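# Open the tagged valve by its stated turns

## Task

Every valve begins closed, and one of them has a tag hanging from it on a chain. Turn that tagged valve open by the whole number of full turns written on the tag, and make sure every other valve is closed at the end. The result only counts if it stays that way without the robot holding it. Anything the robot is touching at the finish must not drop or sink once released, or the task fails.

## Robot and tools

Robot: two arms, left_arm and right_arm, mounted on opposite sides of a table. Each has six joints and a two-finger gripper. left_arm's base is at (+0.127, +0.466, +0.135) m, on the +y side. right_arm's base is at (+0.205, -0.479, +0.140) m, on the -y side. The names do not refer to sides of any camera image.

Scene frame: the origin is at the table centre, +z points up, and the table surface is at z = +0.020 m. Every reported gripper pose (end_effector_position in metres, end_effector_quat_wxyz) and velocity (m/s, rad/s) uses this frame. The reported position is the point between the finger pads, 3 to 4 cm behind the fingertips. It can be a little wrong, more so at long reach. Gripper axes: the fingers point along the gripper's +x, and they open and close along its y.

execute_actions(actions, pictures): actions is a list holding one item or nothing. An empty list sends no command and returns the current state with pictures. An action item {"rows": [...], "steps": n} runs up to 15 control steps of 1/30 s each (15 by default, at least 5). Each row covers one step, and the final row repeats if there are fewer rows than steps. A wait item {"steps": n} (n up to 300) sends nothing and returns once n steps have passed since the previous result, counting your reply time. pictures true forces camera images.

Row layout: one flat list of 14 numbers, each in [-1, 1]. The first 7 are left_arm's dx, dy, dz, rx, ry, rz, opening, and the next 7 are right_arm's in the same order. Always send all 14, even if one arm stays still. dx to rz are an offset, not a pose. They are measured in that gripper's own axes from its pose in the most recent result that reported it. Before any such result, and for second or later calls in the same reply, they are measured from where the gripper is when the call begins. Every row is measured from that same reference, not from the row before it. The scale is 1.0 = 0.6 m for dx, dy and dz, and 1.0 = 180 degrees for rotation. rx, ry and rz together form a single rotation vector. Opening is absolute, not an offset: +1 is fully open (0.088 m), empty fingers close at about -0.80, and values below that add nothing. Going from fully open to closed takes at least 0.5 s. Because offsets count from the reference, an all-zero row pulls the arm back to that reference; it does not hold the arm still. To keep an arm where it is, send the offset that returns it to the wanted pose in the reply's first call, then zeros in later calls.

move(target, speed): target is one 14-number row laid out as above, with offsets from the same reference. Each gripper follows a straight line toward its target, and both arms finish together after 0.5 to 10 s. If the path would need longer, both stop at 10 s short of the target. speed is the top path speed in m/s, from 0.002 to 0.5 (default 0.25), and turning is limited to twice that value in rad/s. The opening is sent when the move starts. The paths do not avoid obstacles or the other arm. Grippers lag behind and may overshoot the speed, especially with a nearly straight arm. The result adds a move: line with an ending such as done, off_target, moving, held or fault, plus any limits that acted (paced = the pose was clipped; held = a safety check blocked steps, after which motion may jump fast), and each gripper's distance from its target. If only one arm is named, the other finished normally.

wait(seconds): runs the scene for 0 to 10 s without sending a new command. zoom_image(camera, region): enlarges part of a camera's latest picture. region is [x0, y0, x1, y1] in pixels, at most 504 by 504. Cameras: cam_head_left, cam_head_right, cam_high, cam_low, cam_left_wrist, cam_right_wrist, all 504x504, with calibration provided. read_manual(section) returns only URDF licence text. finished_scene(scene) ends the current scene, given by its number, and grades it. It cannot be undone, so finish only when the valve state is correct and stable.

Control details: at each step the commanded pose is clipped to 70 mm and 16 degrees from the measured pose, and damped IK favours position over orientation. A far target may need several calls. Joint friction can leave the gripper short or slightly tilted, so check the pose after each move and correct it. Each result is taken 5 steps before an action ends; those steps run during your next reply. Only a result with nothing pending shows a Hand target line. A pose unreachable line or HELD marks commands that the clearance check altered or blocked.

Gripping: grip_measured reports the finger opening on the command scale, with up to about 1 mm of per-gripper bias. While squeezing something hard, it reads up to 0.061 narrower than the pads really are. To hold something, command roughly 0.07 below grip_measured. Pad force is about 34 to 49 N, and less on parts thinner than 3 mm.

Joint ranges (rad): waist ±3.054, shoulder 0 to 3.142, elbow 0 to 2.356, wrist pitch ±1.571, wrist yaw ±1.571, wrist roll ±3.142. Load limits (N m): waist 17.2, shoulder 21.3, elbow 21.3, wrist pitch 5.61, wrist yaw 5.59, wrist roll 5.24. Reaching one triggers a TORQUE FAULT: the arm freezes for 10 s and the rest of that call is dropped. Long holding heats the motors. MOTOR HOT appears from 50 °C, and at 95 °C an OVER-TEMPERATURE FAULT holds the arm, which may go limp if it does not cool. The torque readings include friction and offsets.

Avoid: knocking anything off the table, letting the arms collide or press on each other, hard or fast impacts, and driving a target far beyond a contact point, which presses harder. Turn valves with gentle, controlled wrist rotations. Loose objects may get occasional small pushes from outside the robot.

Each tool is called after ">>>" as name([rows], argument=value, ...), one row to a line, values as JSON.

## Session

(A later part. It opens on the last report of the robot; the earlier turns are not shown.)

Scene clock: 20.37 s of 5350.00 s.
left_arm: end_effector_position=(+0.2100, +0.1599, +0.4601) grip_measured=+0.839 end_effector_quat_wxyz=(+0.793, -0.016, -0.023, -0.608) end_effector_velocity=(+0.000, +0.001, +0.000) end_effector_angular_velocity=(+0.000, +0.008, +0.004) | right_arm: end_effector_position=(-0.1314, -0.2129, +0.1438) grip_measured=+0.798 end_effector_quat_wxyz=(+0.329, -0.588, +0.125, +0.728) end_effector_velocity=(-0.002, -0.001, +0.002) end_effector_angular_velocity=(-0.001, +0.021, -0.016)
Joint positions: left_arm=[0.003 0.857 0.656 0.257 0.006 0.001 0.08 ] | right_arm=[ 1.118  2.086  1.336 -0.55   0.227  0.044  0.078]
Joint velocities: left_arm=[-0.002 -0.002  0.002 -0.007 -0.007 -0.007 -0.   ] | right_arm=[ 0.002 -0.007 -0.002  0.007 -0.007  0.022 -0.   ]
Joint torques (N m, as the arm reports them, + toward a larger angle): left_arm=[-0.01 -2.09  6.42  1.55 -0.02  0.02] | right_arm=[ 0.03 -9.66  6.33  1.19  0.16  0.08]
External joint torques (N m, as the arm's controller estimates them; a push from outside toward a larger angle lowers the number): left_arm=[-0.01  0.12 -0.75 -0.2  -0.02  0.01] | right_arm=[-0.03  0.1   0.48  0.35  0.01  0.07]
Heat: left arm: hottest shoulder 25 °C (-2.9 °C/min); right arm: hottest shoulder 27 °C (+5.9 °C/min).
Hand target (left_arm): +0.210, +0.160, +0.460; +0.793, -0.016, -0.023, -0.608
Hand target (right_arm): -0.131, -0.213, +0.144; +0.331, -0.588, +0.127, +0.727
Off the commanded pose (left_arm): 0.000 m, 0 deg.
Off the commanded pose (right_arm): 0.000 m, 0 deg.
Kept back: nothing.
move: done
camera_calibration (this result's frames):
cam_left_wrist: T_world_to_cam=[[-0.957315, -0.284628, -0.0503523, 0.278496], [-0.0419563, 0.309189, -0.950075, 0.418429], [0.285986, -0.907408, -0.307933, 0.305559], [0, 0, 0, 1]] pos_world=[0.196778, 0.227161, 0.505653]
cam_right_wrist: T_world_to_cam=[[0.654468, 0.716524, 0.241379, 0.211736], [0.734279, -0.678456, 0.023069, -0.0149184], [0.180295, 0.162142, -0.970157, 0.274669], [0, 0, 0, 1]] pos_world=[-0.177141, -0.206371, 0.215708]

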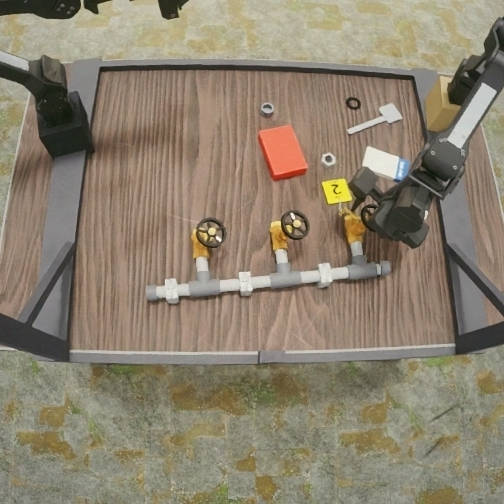

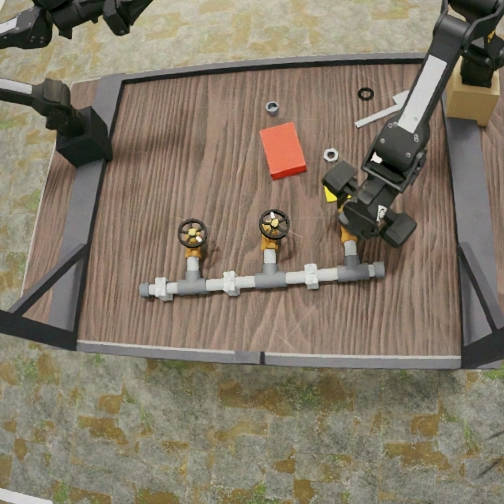

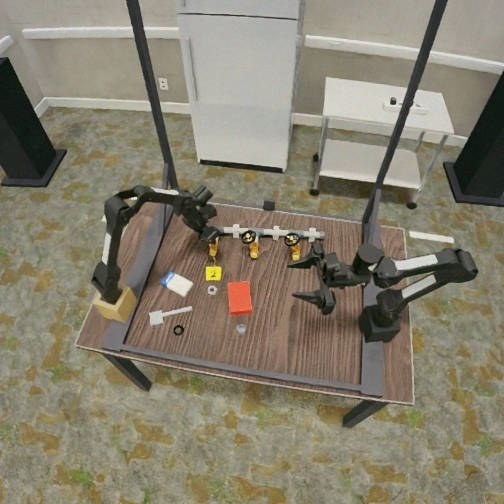

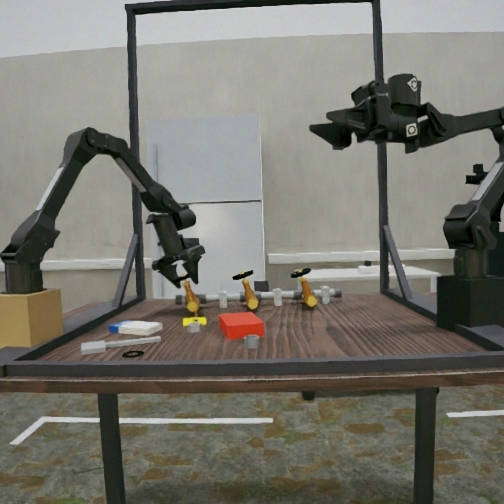

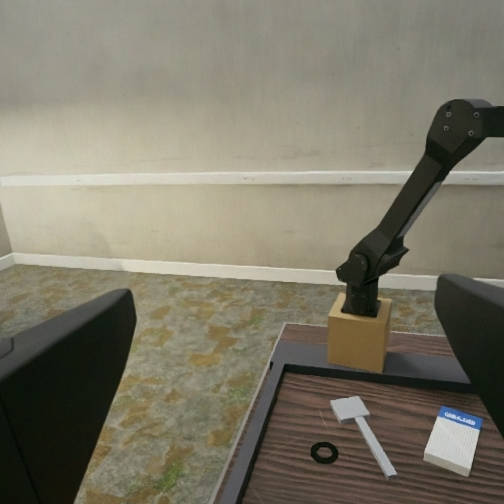

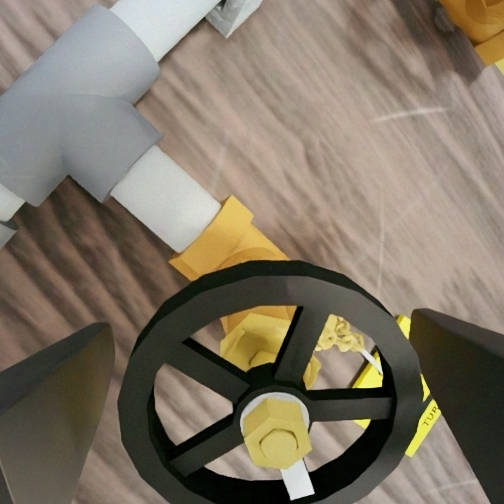

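>>> move(target=[0,0,0,0,0,0,0.84,0,0,0,0.97,0,0,0.8], speed=0.5)

>>> move(target=[0,0,0,0,0,0,0.84,0,0,0,0,0,0,0.25])

>>> move(target=[0,0,0,0,0,0,0.84,0,0,0,-0.99,0,0,0.25], speed=0.5)

>>> move(target=[0,0,0,0,0,0,0.84,0,0,0,-0.98,0,0,0.25], speed=0.5)

>>> move(target=[0,0,0,0,0,0,0.84,0,0,0,0,0,0,0.8])

Scene clock: 24.30 s of 5350.00 s.
left_arm: end_effector_position=(+0.2100, +0.1599, +0.4601) grip_measured=+0.839 end_effector_quat_wxyz=(+0.793, -0.016, -0.023, -0.608) end_effector_velocity=(+0.000, +0.000, -0.002) end_effector_angular_velocity=(+0.005, +0.009, +0.004) | right_arm: end_effector_position=(-0.1317, -0.2127, +0.1439) grip_measured=+0.798 end_effector_quat_wxyz=(+0.603, +0.300, +0.734, -0.089) end_effector_velocity=(-0.003, +0.002, +0.004) end_effector_angular_velocity=(+0.004, +0.016, +0.006)
Joint positions: left_arm=[0.003 0.857 0.656 0.257 0.006 0.001 0.08 ] | right_arm=[ 1.118  2.086  1.336 -0.549  0.227  3.086  0.078]
Joint velocities: left_arm=[-0.002 -0.002 -0.002 -0.007 -0.007 -0.007 -0.   ] | right_arm=[-0.002 -0.007  0.002  0.007 -0.007 -0.007 -0.   ]
Joint torques (N m, as the arm reports them, + toward a larger angle): left_arm=[ 0.02 -2.23  6.32  1.6   0.02  0.05] | right_arm=[-0.03 -9.53  6.13  1.07  0.18  0.06]
External joint torques (N m, as the arm's controller estimates them; a push from outside toward a larger angle lowers the number): left_arm=[ 0.03 -0.05 -0.81 -0.14  0.01  0.04] | right_arm=[-0.03  0.1   0.39  0.34  0.01  0.08]
Heat: left arm: hottest shoulder 25 °C (-2.5 °C/min); right arm: hottest shoulder 27 °C (+4.9 °C/min).
Hand target (left_arm): +0.210, +0.160, +0.460; +0.793, -0.016, -0.023, -0.608
Hand target (right_arm): -0.131, -0.213, +0.144; +0.603, +0.301, +0.733, -0.091
Off the commanded pose (left_arm): 0.000 m, 0 deg.
Off the commanded pose (right_arm): 0.000 m, 0 deg.
Kept back: nothing.
move: done
camera_calibration (this result's frames):
cam_left_wrist: T_world_to_cam=[[-0.957315, -0.284628, -0.0503523, 0.278496], [-0.0419563, 0.309189, -0.950075, 0.418429], [0.285986, -0.907408, -0.307933, 0.305559], [0, 0, 0, 1]] pos_world=[0.196778, 0.227161, 0.505653]
cam_right_wrist: T_world_to_cam=[[-0.567934, -0.803779, -0.177175, -0.212372], [-0.734947, 0.398326, 0.548807, -0.0546528], [-0.370545, 0.4419, -0.816958, 0.239712], [0, 0, 0, 1]] pos_world=[-0.0719562, -0.254859, 0.188201]

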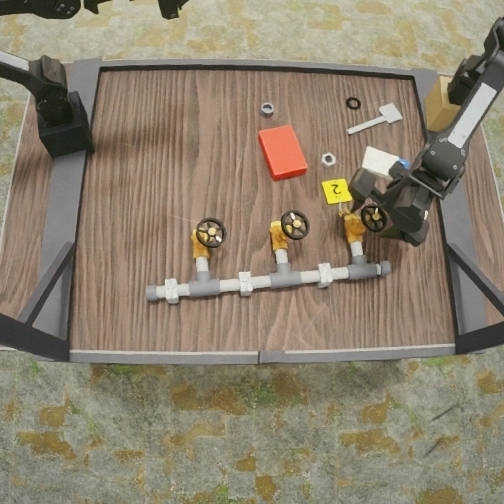

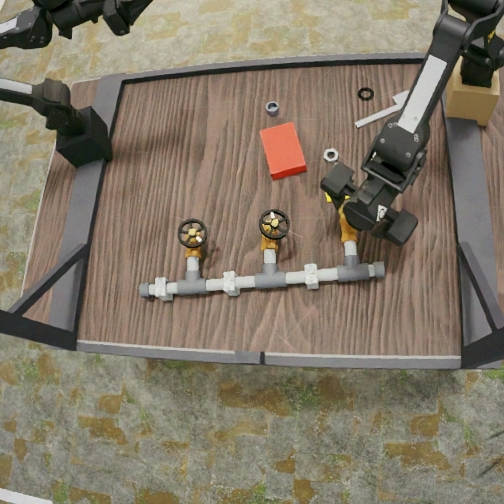

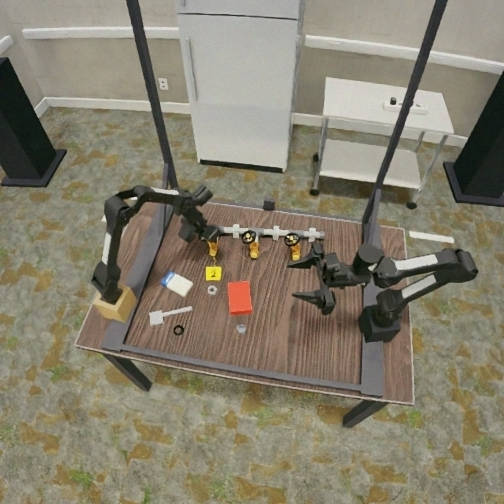

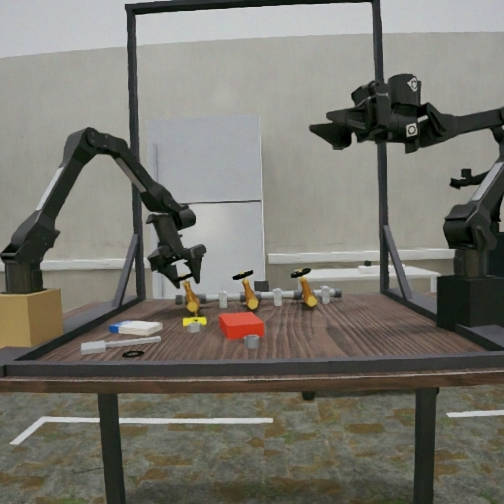

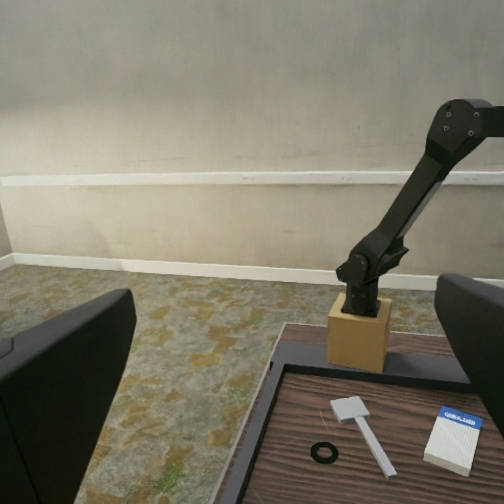

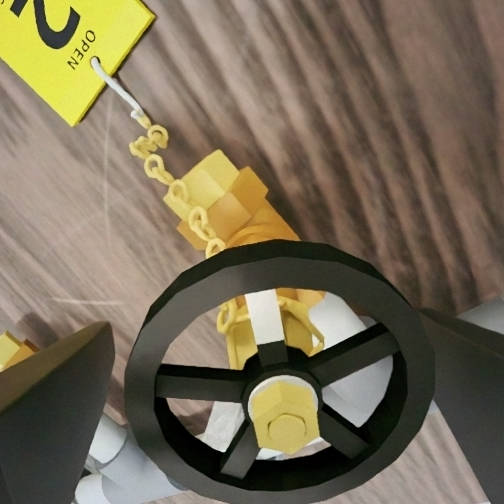

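Scene clock: 24.80 s of 5350.00 s.
left_arm: end_effector_position=(+0.2100, +0.1599, +0.4601) grip_measured=+0.839 end_effector_quat_wxyz=(+0.793, -0.016, -0.023, -0.608) end_effector_velocity=(+0.002, +0.001, -0.002) end_effector_angular_velocity=(+0.005, +0.010, +0.019) | right_arm: end_effector_position=(-0.1321, -0.2135, +0.1438) grip_measured=+0.327 end_effector_quat_wxyz=(+0.603, +0.298, +0.734, -0.089) end_effector_velocity=(+0.004, -0.005, -0.001) end_effector_angular_velocity=(-0.029, -0.009, +0.010)
Joint positions: left_arm=[0.003 0.857 0.656 0.257 0.006 0.001 0.08 ] | right_arm=[ 1.119  2.086  1.336 -0.549  0.224  3.086  0.055]
Joint velocities: left_arm=[-0.002 -0.002 -0.002 -0.007 -0.022 -0.007  0.   ] | right_arm=[-0.002 -0.007 -0.007 -0.022 -0.022 -0.007 -0.   ]
Joint torques (N m, as the arm reports them, + toward a larger angle): left_arm=[-0.04 -2.2   6.23  1.56  0.03  0.04] | right_arm=[-0.13 -9.54  6.21  1.2   0.25 -0.02]
External joint torques (N m, as the arm's controller estimates them; a push from outside toward a larger angle lowers the number): left_arm=[-0.07  0.   -0.93 -0.19  0.04  0.03] | right_arm=[-0.2  -0.02  0.6   0.52  0.09  0.  ]
Heat: left arm: hottest shoulder 25 °C (-2.4 °C/min); right arm: hottest shoulder 28 °C (+7.3 °C/min).
Hand target (left_arm): +0.210, +0.160, +0.460; +0.793, -0.016, -0.023, -0.608
Hand target (right_arm): -0.132, -0.213, +0.144; +0.603, +0.300, +0.734, -0.089
Off the commanded pose (left_arm): 0.000 m, 0 deg.
Off the commanded pose (right_arm): 0.001 m, 0 deg.
Kept back: nothing.
move: done
camera_calibration (this result's frames):
cam_left_wrist: T_world_to_cam=[[-0.957315, -0.284628, -0.0503523, 0.278496], [-0.0419563, 0.309189, -0.950075, 0.418429], [0.285986, -0.907408, -0.307933, 0.305559], [0, 0, 0, 1]] pos_world=[0.196778, 0.227161, 0.505653]
cam_right_wrist: T_world_to_cam=[[-0.566631, -0.805249, -0.174654, -0.213762], [-0.735079, 0.398247, 0.548688, -0.0546655], [-0.372275, 0.439288, -0.81758, 0.239077], [0, 0, 0, 1]] pos_world=[-0.0723052, -0.255385, 0.188125]

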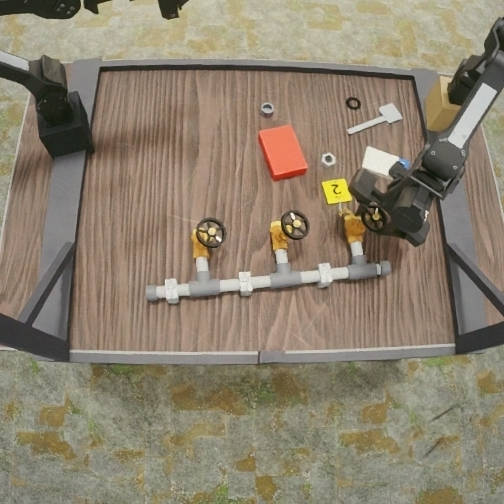

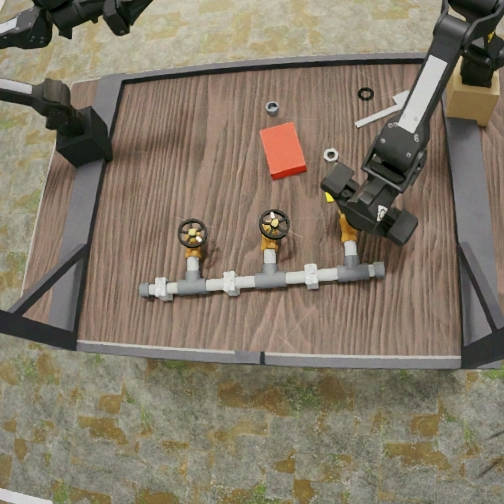

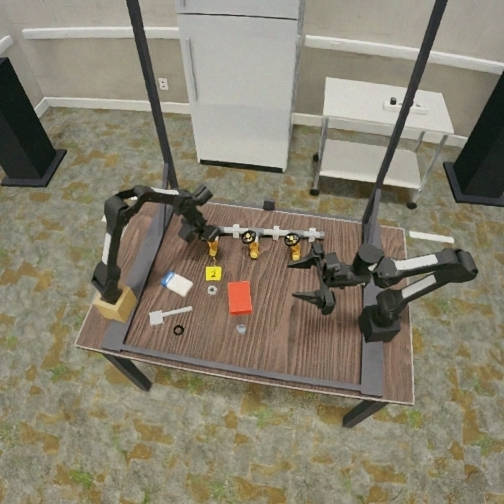

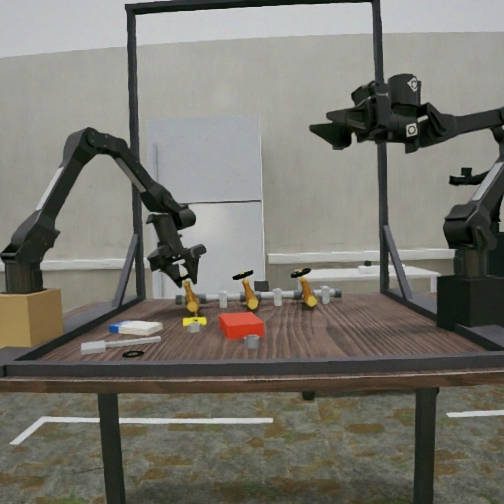

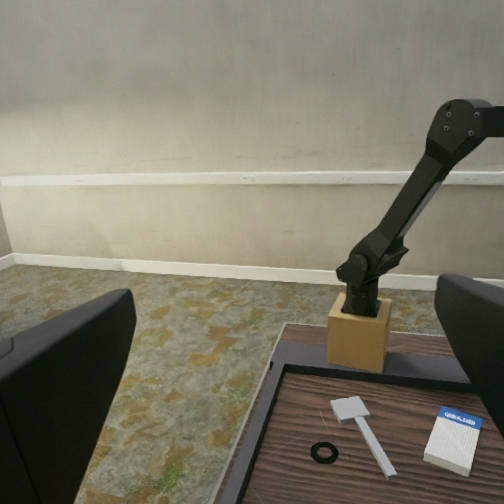

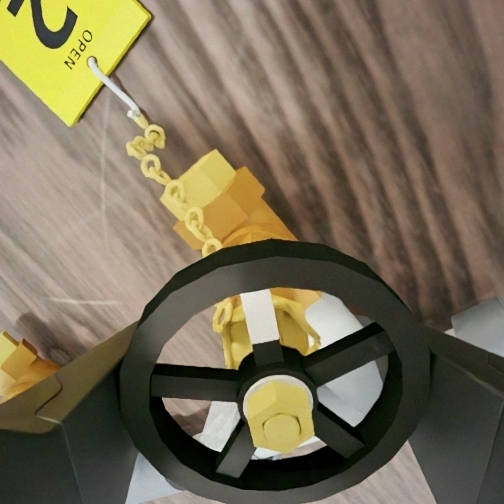

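Scene clock: 28.57 s of 5350.00 s.
left_arm: end_effector_position=(+0.2100, +0.1599, +0.4601) grip_measured=+0.839 end_effector_quat_wxyz=(+0.793, -0.016, -0.023, -0.608) end_effector_velocity=(+0.000, +0.000, -0.002) end_effector_angular_velocity=(+0.013, -0.019, +0.006) | right_arm: end_effector_position=(-0.1305, -0.2141, +0.1432) grip_measured=+0.323 end_effector_quat_wxyz=(+0.312, -0.598, +0.110, +0.730) end_effector_velocity=(+0.003, +0.000, -0.000) end_effector_angular_velocity=(-0.007, -0.014, +0.029)
Joint positions: left_arm=[0.003 0.857 0.656 0.257 0.006 0.001 0.08 ] | right_arm=[ 1.117  2.086  1.336 -0.557  0.22  -0.005  0.055]
Joint velocities: left_arm=[-0.002 -0.002 -0.002 -0.007 -0.007  0.022 -0.   ] | right_arm=[-0.007 -0.002 -0.002 -0.007 -0.007 -0.037 -0.   ]
Joint torques (N m, as the arm reports them, + toward a larger angle): left_arm=[-0.02 -2.07  6.17  1.59 -0.02  0.06] | right_arm=[ 0.23 -9.68  6.35  1.83  0.33 -0.46]
External joint torques (N m, as the arm's controller estimates them; a push from outside toward a larger angle lowers the number): left_arm=[-0.02  0.15 -0.98 -0.16 -0.02  0.05] | right_arm=[ 0.28 -0.05  0.61  1.02  0.18 -0.47]
Heat: left arm: hottest elbow 26 °C (+0.0 °C/min); right arm: hottest shoulder 28 °C (+6.3 °C/min).
Hand target (left_arm): +0.210, +0.160, +0.460; +0.793, -0.016, -0.023, -0.608
Hand target (right_arm): -0.132, -0.214, +0.144; +0.308, -0.598, +0.101, +0.733
Off the commanded pose (left_arm): 0.000 m, 0 deg.
Off the commanded pose (right_arm): 0.002 m, 1 deg.
Kept back: nothing.
move: done
camera_calibration (this result's frames):
cam_left_wrist: T_world_to_cam=[[-0.957315, -0.284628, -0.0503523, 0.278496], [-0.0419563, 0.309189, -0.950075, 0.418429], [0.285986, -0.907408, -0.307933, 0.305559], [0, 0, 0, 1]] pos_world=[0.196778, 0.227161, 0.505653]
cam_right_wrist: T_world_to_cam=[[0.616239, 0.747113, 0.249143, 0.212626], [0.764285, -0.643653, 0.0397333, -0.00738305], [0.190047, 0.165931, -0.967651, 0.275842], [0, 0, 0, 1]] pos_world=[-0.177809, -0.209378, 0.214237]

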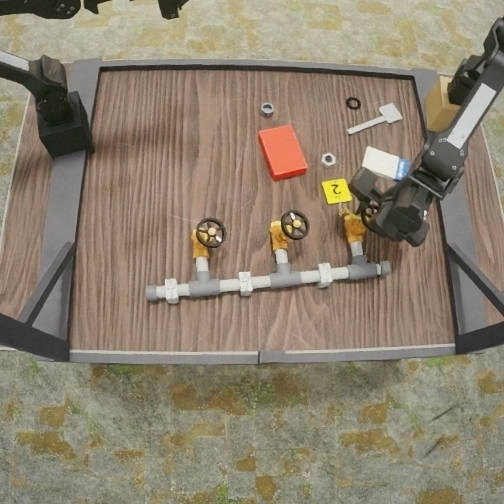

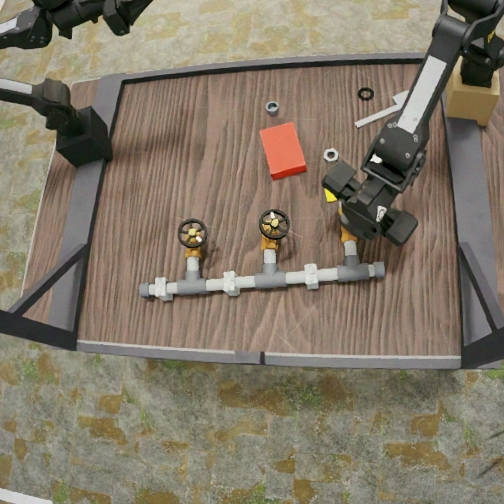

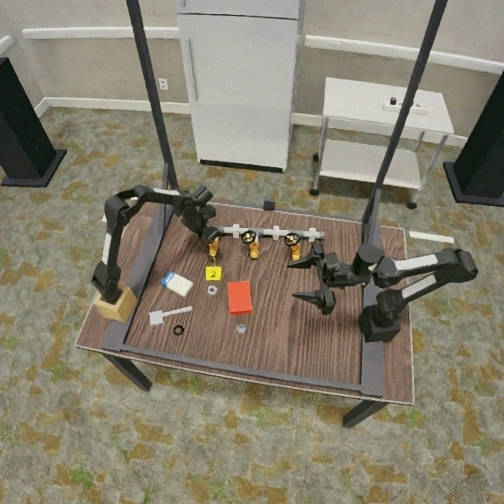

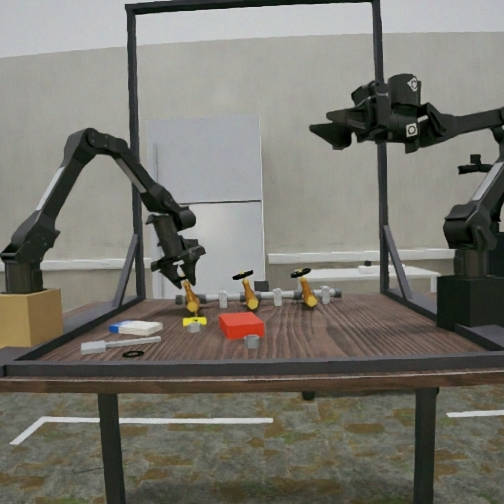

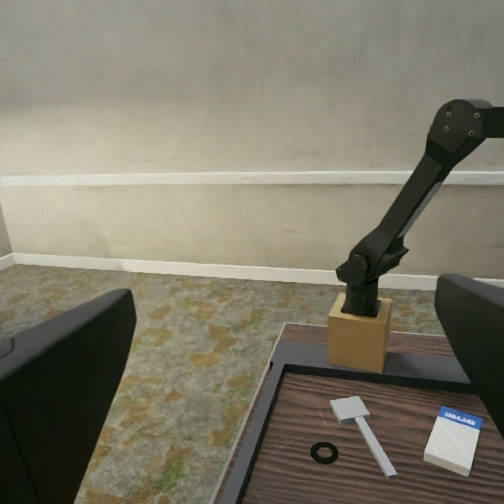

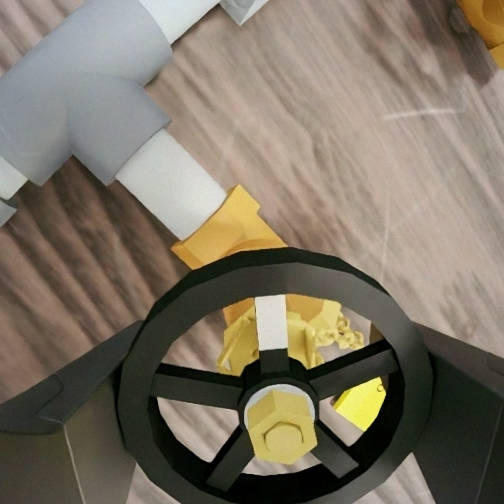

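Scene clock: 32.30 s of 5350.00 s.
left_arm: end_effector_position=(+0.2100, +0.1599, +0.4601) grip_measured=+0.839 end_effector_quat_wxyz=(+0.793, -0.016, -0.023, -0.608) end_effector_velocity=(+0.002, +0.001, -0.005) end_effector_angular_velocity=(+0.019, +0.014, +0.019) | right_arm: end_effector_position=(-0.1318, -0.2128, +0.1432) grip_measured=+0.318 end_effector_quat_wxyz=(+0.581, +0.335, +0.728, -0.144) end_effector_velocity=(+0.001, -0.003, -0.003) end_effector_angular_velocity=(-0.022, -0.005, +0.024)
Joint positions: left_arm=[0.003 0.857 0.656 0.257 0.006 0.001 0.08 ] | right_arm=[ 1.113  2.087  1.336 -0.548  0.211 -3.064  0.055]
Joint velocities: left_arm=[-0.002 -0.002 -0.002 -0.022 -0.022 -0.007 -0.   ] | right_arm=[-0.002  0.002 -0.002 -0.007 -0.022 -0.022 -0.   ]
Joint torques (N m, as the arm reports them, + toward a larger angle): left_arm=[ 0.08 -2.23  6.35  1.55 -0.01  0.09] | right_arm=[ 0.37 -9.67  6.18  0.52  0.49 -0.5 ]
External joint torques (N m, as the arm's controller estimates them; a push from outside toward a larger angle lowers the number): left_arm=[ 0.08 -0.07 -0.75 -0.18 -0.01  0.08] | right_arm=[ 0.37 -0.18  0.53 -0.19  0.34 -0.49]
Heat: left arm: hottest elbow 26 °C (+0.0 °C/min); right arm: hottest shoulder 29 °C (+7.4 °C/min).
Hand target (left_arm): +0.210, +0.160, +0.460; +0.793, -0.016, -0.023, -0.608
Hand target (right_arm): -0.131, -0.214, +0.143; +0.588, +0.331, +0.726, -0.133
Off the commanded pose (left_arm): 0.000 m, 0 deg.
Off the commanded pose (right_arm): 0.002 m, 2 deg.
Kept back: nothing.
move: done
camera_calibration (this result's frames):
cam_left_wrist: T_world_to_cam=[[-0.957315, -0.284628, -0.0503523, 0.278496], [-0.0419563, 0.309189, -0.950075, 0.418429], [0.285986, -0.907408, -0.307933, 0.305559], [0, 0, 0, 1]] pos_world=[0.196778, 0.227161, 0.505653]
cam_right_wrist: T_world_to_cam=[[-0.672907, -0.729159, -0.124593, -0.218122], [-0.648429, 0.500371, 0.573732, -0.0248035], [-0.355999, 0.466858, -0.809511, 0.245199], [0, 0, 0, 1]] pos_world=[-0.0755684, -0.261108, 0.185546]

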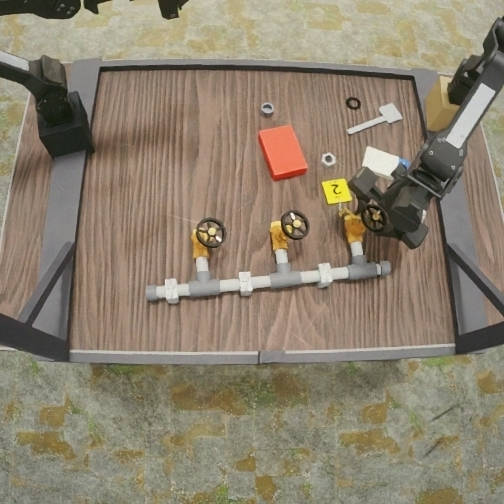

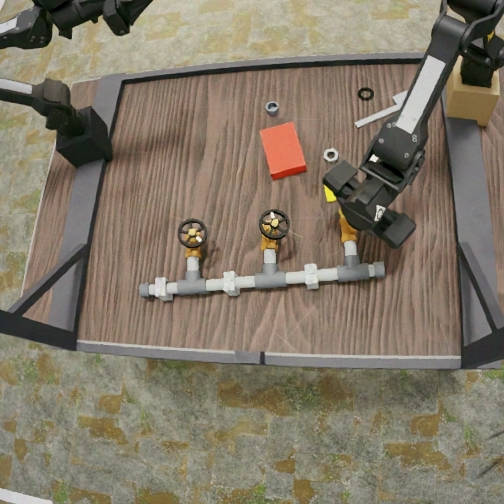

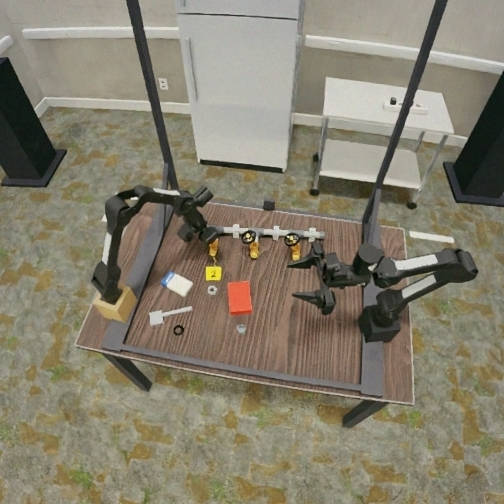

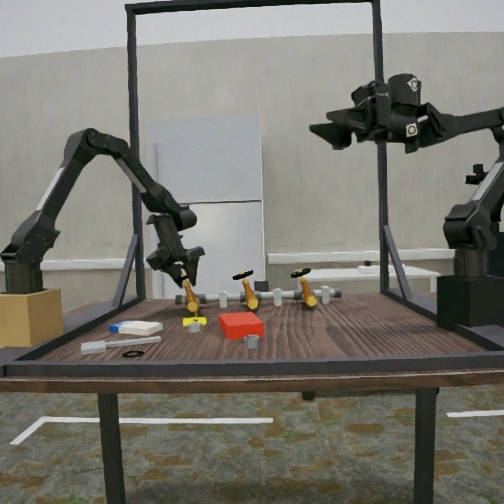

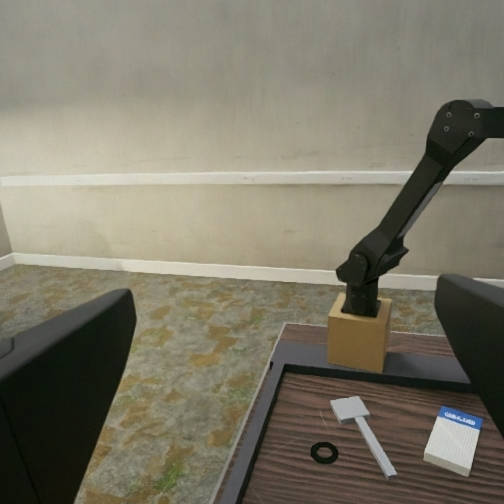

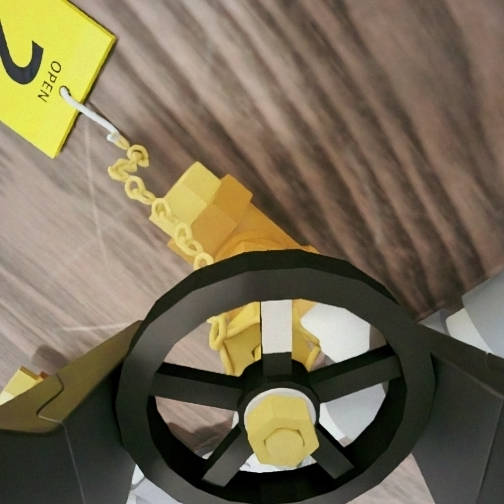

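Scene clock: 33.00 s of 5350.00 s.
left_arm: end_effector_position=(+0.2100, +0.1599, +0.4601) grip_measured=+0.839 end_effector_quat_wxyz=(+0.793, -0.016, -0.023, -0.608) end_effector_velocity=(-0.000, +0.000, -0.002) end_effector_angular_velocity=(+0.001, +0.023, -0.006) | right_arm: end_effector_position=(-0.1317, -0.2126, +0.1433) grip_measured=+0.796 end_effector_quat_wxyz=(+0.581, +0.335, +0.728, -0.142) end_effector_velocity=(-0.002, -0.001, -0.001) end_effector_angular_velocity=(-0.004, +0.004, +0.011)
Joint positions: left_arm=[0.003 0.857 0.656 0.257 0.006 0.001 0.08 ] | right_arm=[ 1.113  2.087  1.337 -0.548  0.212 -3.067  0.078]
Joint velocities: left_arm=[ 0.002 -0.002 -0.002 -0.007  0.007 -0.022 -0.   ] | right_arm=[ 0.002  0.002 -0.002  0.007 -0.007 -0.007  0.001]
Joint torques (N m, as the arm reports them, + toward a larger angle): left_arm=[-0.16 -2.25  6.29  1.55  0.02  0.07] | right_arm=[ 0.   -9.53  6.15  1.24  0.08  0.06]
External joint torques (N m, as the arm's controller estimates them; a push from outside toward a larger angle lowers the number): left_arm=[-0.17 -0.08 -0.81 -0.18  0.02  0.06] | right_arm=[-0.09  0.    0.48  0.53 -0.07  0.07]
Heat: left arm: hottest elbow 26 °C (+0.0 °C/min); right arm: hottest shoulder 29 °C (+7.3 °C/min).
Hand target (left_arm): +0.210, +0.160, +0.460; +0.793, -0.016, -0.023, -0.608
Hand target (right_arm): -0.132, -0.213, +0.143; +0.581, +0.335, +0.728, -0.144
Off the commanded pose (left_arm): 0.000 m, 0 deg.
Off the commanded pose (right_arm): 0.000 m, 0 deg.
Kept back: nothing.
move: done
camera_calibration (this result's frames):
cam_left_wrist: T_world_to_cam=[[-0.957315, -0.284628, -0.0503523, 0.278496], [-0.0419563, 0.309189, -0.950075, 0.418429], [0.285986, -0.907408, -0.307933, 0.305559], [0, 0, 0, 1]] pos_world=[0.196778, 0.227161, 0.505653]
cam_right_wrist: T_world_to_cam=[[-0.670565, -0.730885, -0.127084, -0.217583], [-0.651124, 0.497764, 0.572947, -0.0256367], [-0.355501, 0.466945, -0.80968, 0.245378], [0, 0, 0, 1]] pos_world=[-0.0753642, -0.260846, 0.185715]

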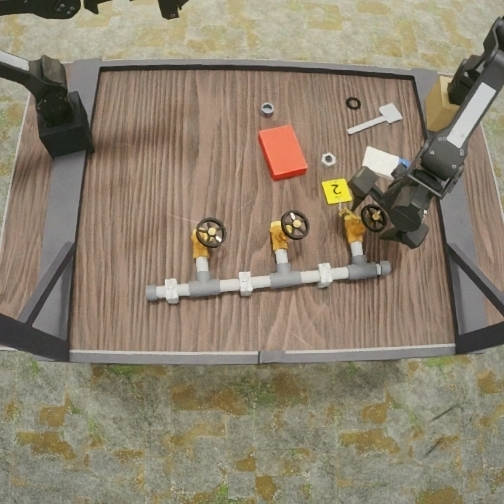

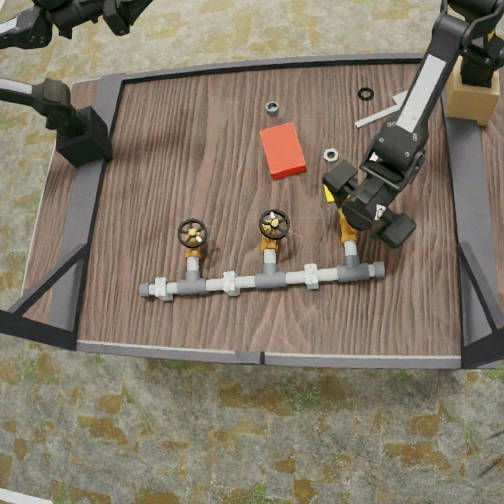

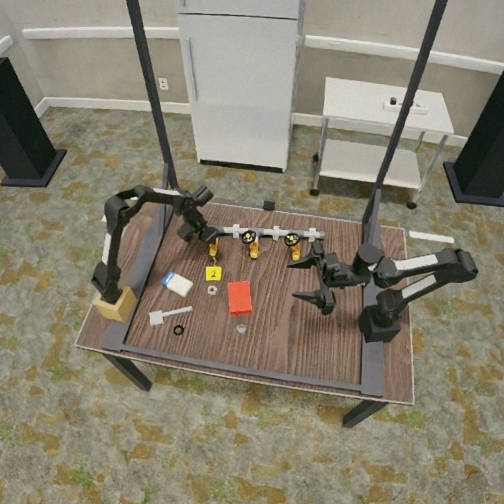

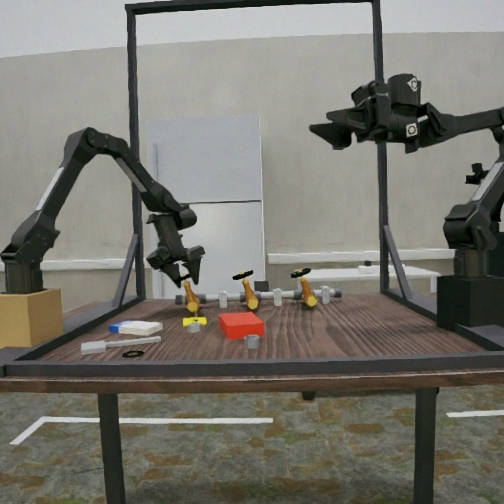

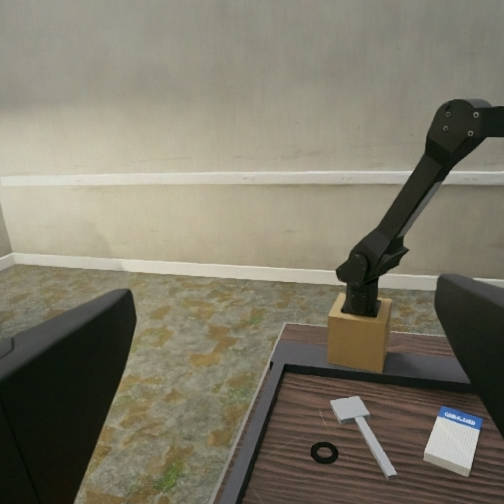

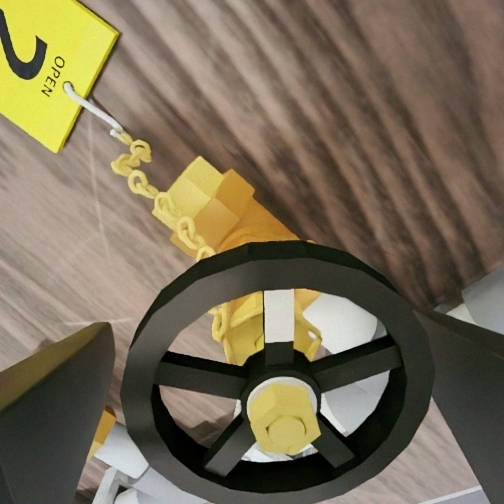

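>>> execute_actions(actions=[])

Scene clock: 33.30 s of 5350.00 s.
left_arm: end_effector_position=(+0.2100, +0.1599, +0.4601) grip_measured=+0.839 end_effector_quat_wxyz=(+0.793, -0.016, -0.023, -0.608) end_effector_velocity=(+0.000, +0.001, +0.001) end_effector_angular_velocity=(-0.009, +0.006, +0.004) | right_arm: end_effector_position=(-0.1317, -0.2126, +0.1433) grip_measured=+0.798 end_effector_quat_wxyz=(+0.581, +0.335, +0.728, -0.143) end_effector_velocity=(+0.002, -0.001, -0.000) end_effector_angular_velocity=(-0.008, -0.009, +0.020)
Joint positions: left_arm=[0.003 0.857 0.656 0.257 0.006 0.001 0.08 ] | right_arm=[ 1.113  2.087  1.337 -0.548  0.212 -3.067  0.078]
Joint velocities: left_arm=[-0.002 -0.002 -0.002  0.007 -0.007 -0.007 -0.   ] | right_arm=[-0.002 -0.002 -0.002 -0.007 -0.007 -0.022 -0.   ]
Joint torques (N m, as the arm reports them, + toward a larger angle): left_arm=[-0.08 -2.    6.3   1.55  0.    0.06] | right_arm=[-0.01 -9.48  6.17  1.25  0.1   0.05]
External joint torques (N m, as the arm's controller estimates them; a push from outside toward a larger angle lowers the number): left_arm=[-0.08  0.21 -0.87 -0.2   0.    0.05] | right_arm=[-0.05  0.07  0.5   0.54 -0.05  0.07]
Heat: left arm: hottest elbow 26 °C (+0.0 °C/min); right arm: hottest shoulder 29 °C (+7.2 °C/min).
Hand target (left_arm): +0.210, +0.160, +0.460; +0.793, -0.016, -0.023, -0.608
Hand target (right_arm): -0.132, -0.213, +0.143; +0.581, +0.335, +0.728, -0.144
Off the commanded pose (left_arm): 0.000 m, 0 deg.
Off the commanded pose (right_arm): 0.000 m, 0 deg.
Kept back: nothing.
Steps of this call (steps 1 to 9: nothing new was sent). Readings (end_effector_position):
1: left_arm (+0.2100, +0.1599, +0.4601) | right_arm (-0.1317, -0.2126, +0.1433)
2: left_arm (+0.2100, +0.1599, +0.4601) | right_arm (-0.1317, -0.2126, +0.1433)
4: left_arm (+0.2100, +0.1599, +0.4601) | right_arm (-0.1317, -0.2126, +0.1433)
8: left_arm (+0.2100, +0.1599, +0.4601) | right_arm (-0.1317, -0.2126, +0.1433)
9: the state above
camera_calibration (this result's frames):
cam_left_wrist: T_world_to_cam=[[-0.957315, -0.284628, -0.0503523, 0.278496], [-0.0419563, 0.309189, -0.950075, 0.418429], [0.285986, -0.907408, -0.307933, 0.305559], [0, 0, 0, 1]] pos_world=[0.196778, 0.227161, 0.505653]
cam_right_wrist: T_world_to_cam=[[-0.670843, -0.730649, -0.126973, -0.217586], [-0.650875, 0.49802, 0.573008, -0.0255583], [-0.355432, 0.467042, -0.809654, 0.245404], [0, 0, 0, 1]] pos_world=[-0.0753763, -0.260864, 0.18571]

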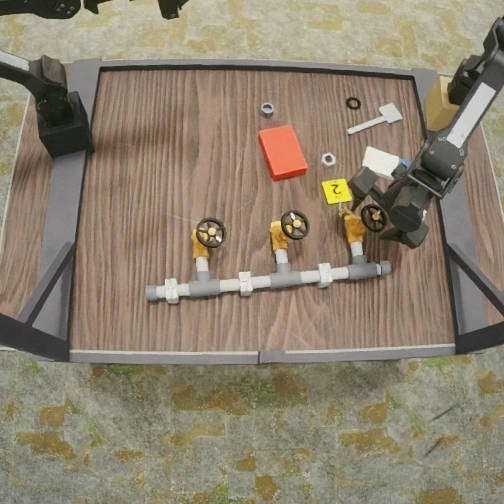

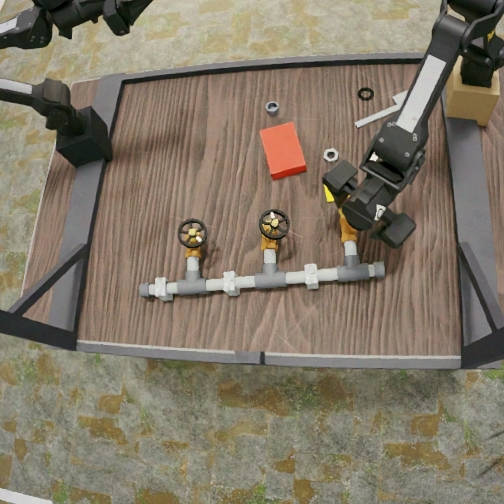

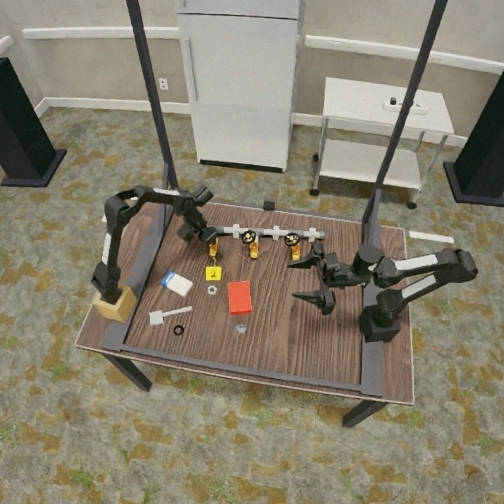

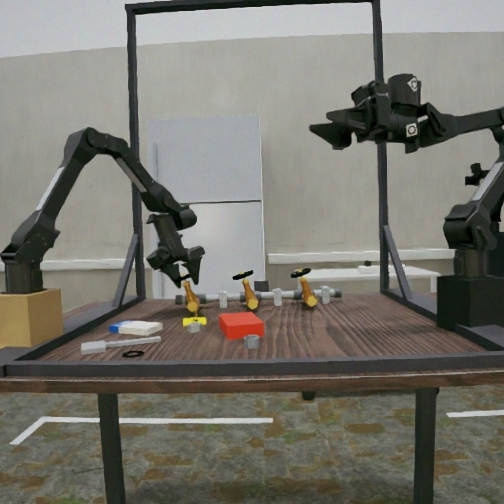

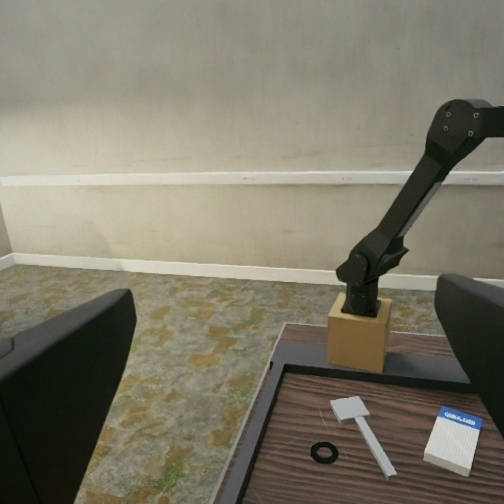

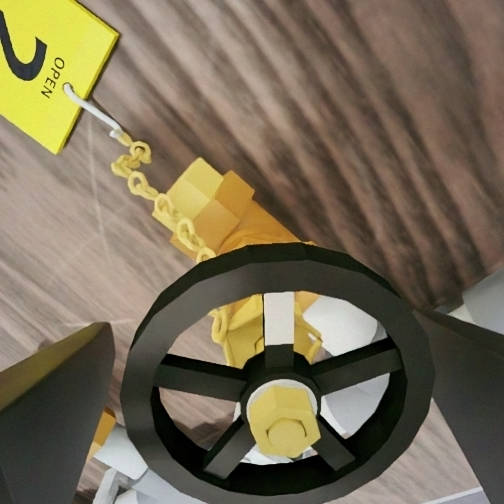

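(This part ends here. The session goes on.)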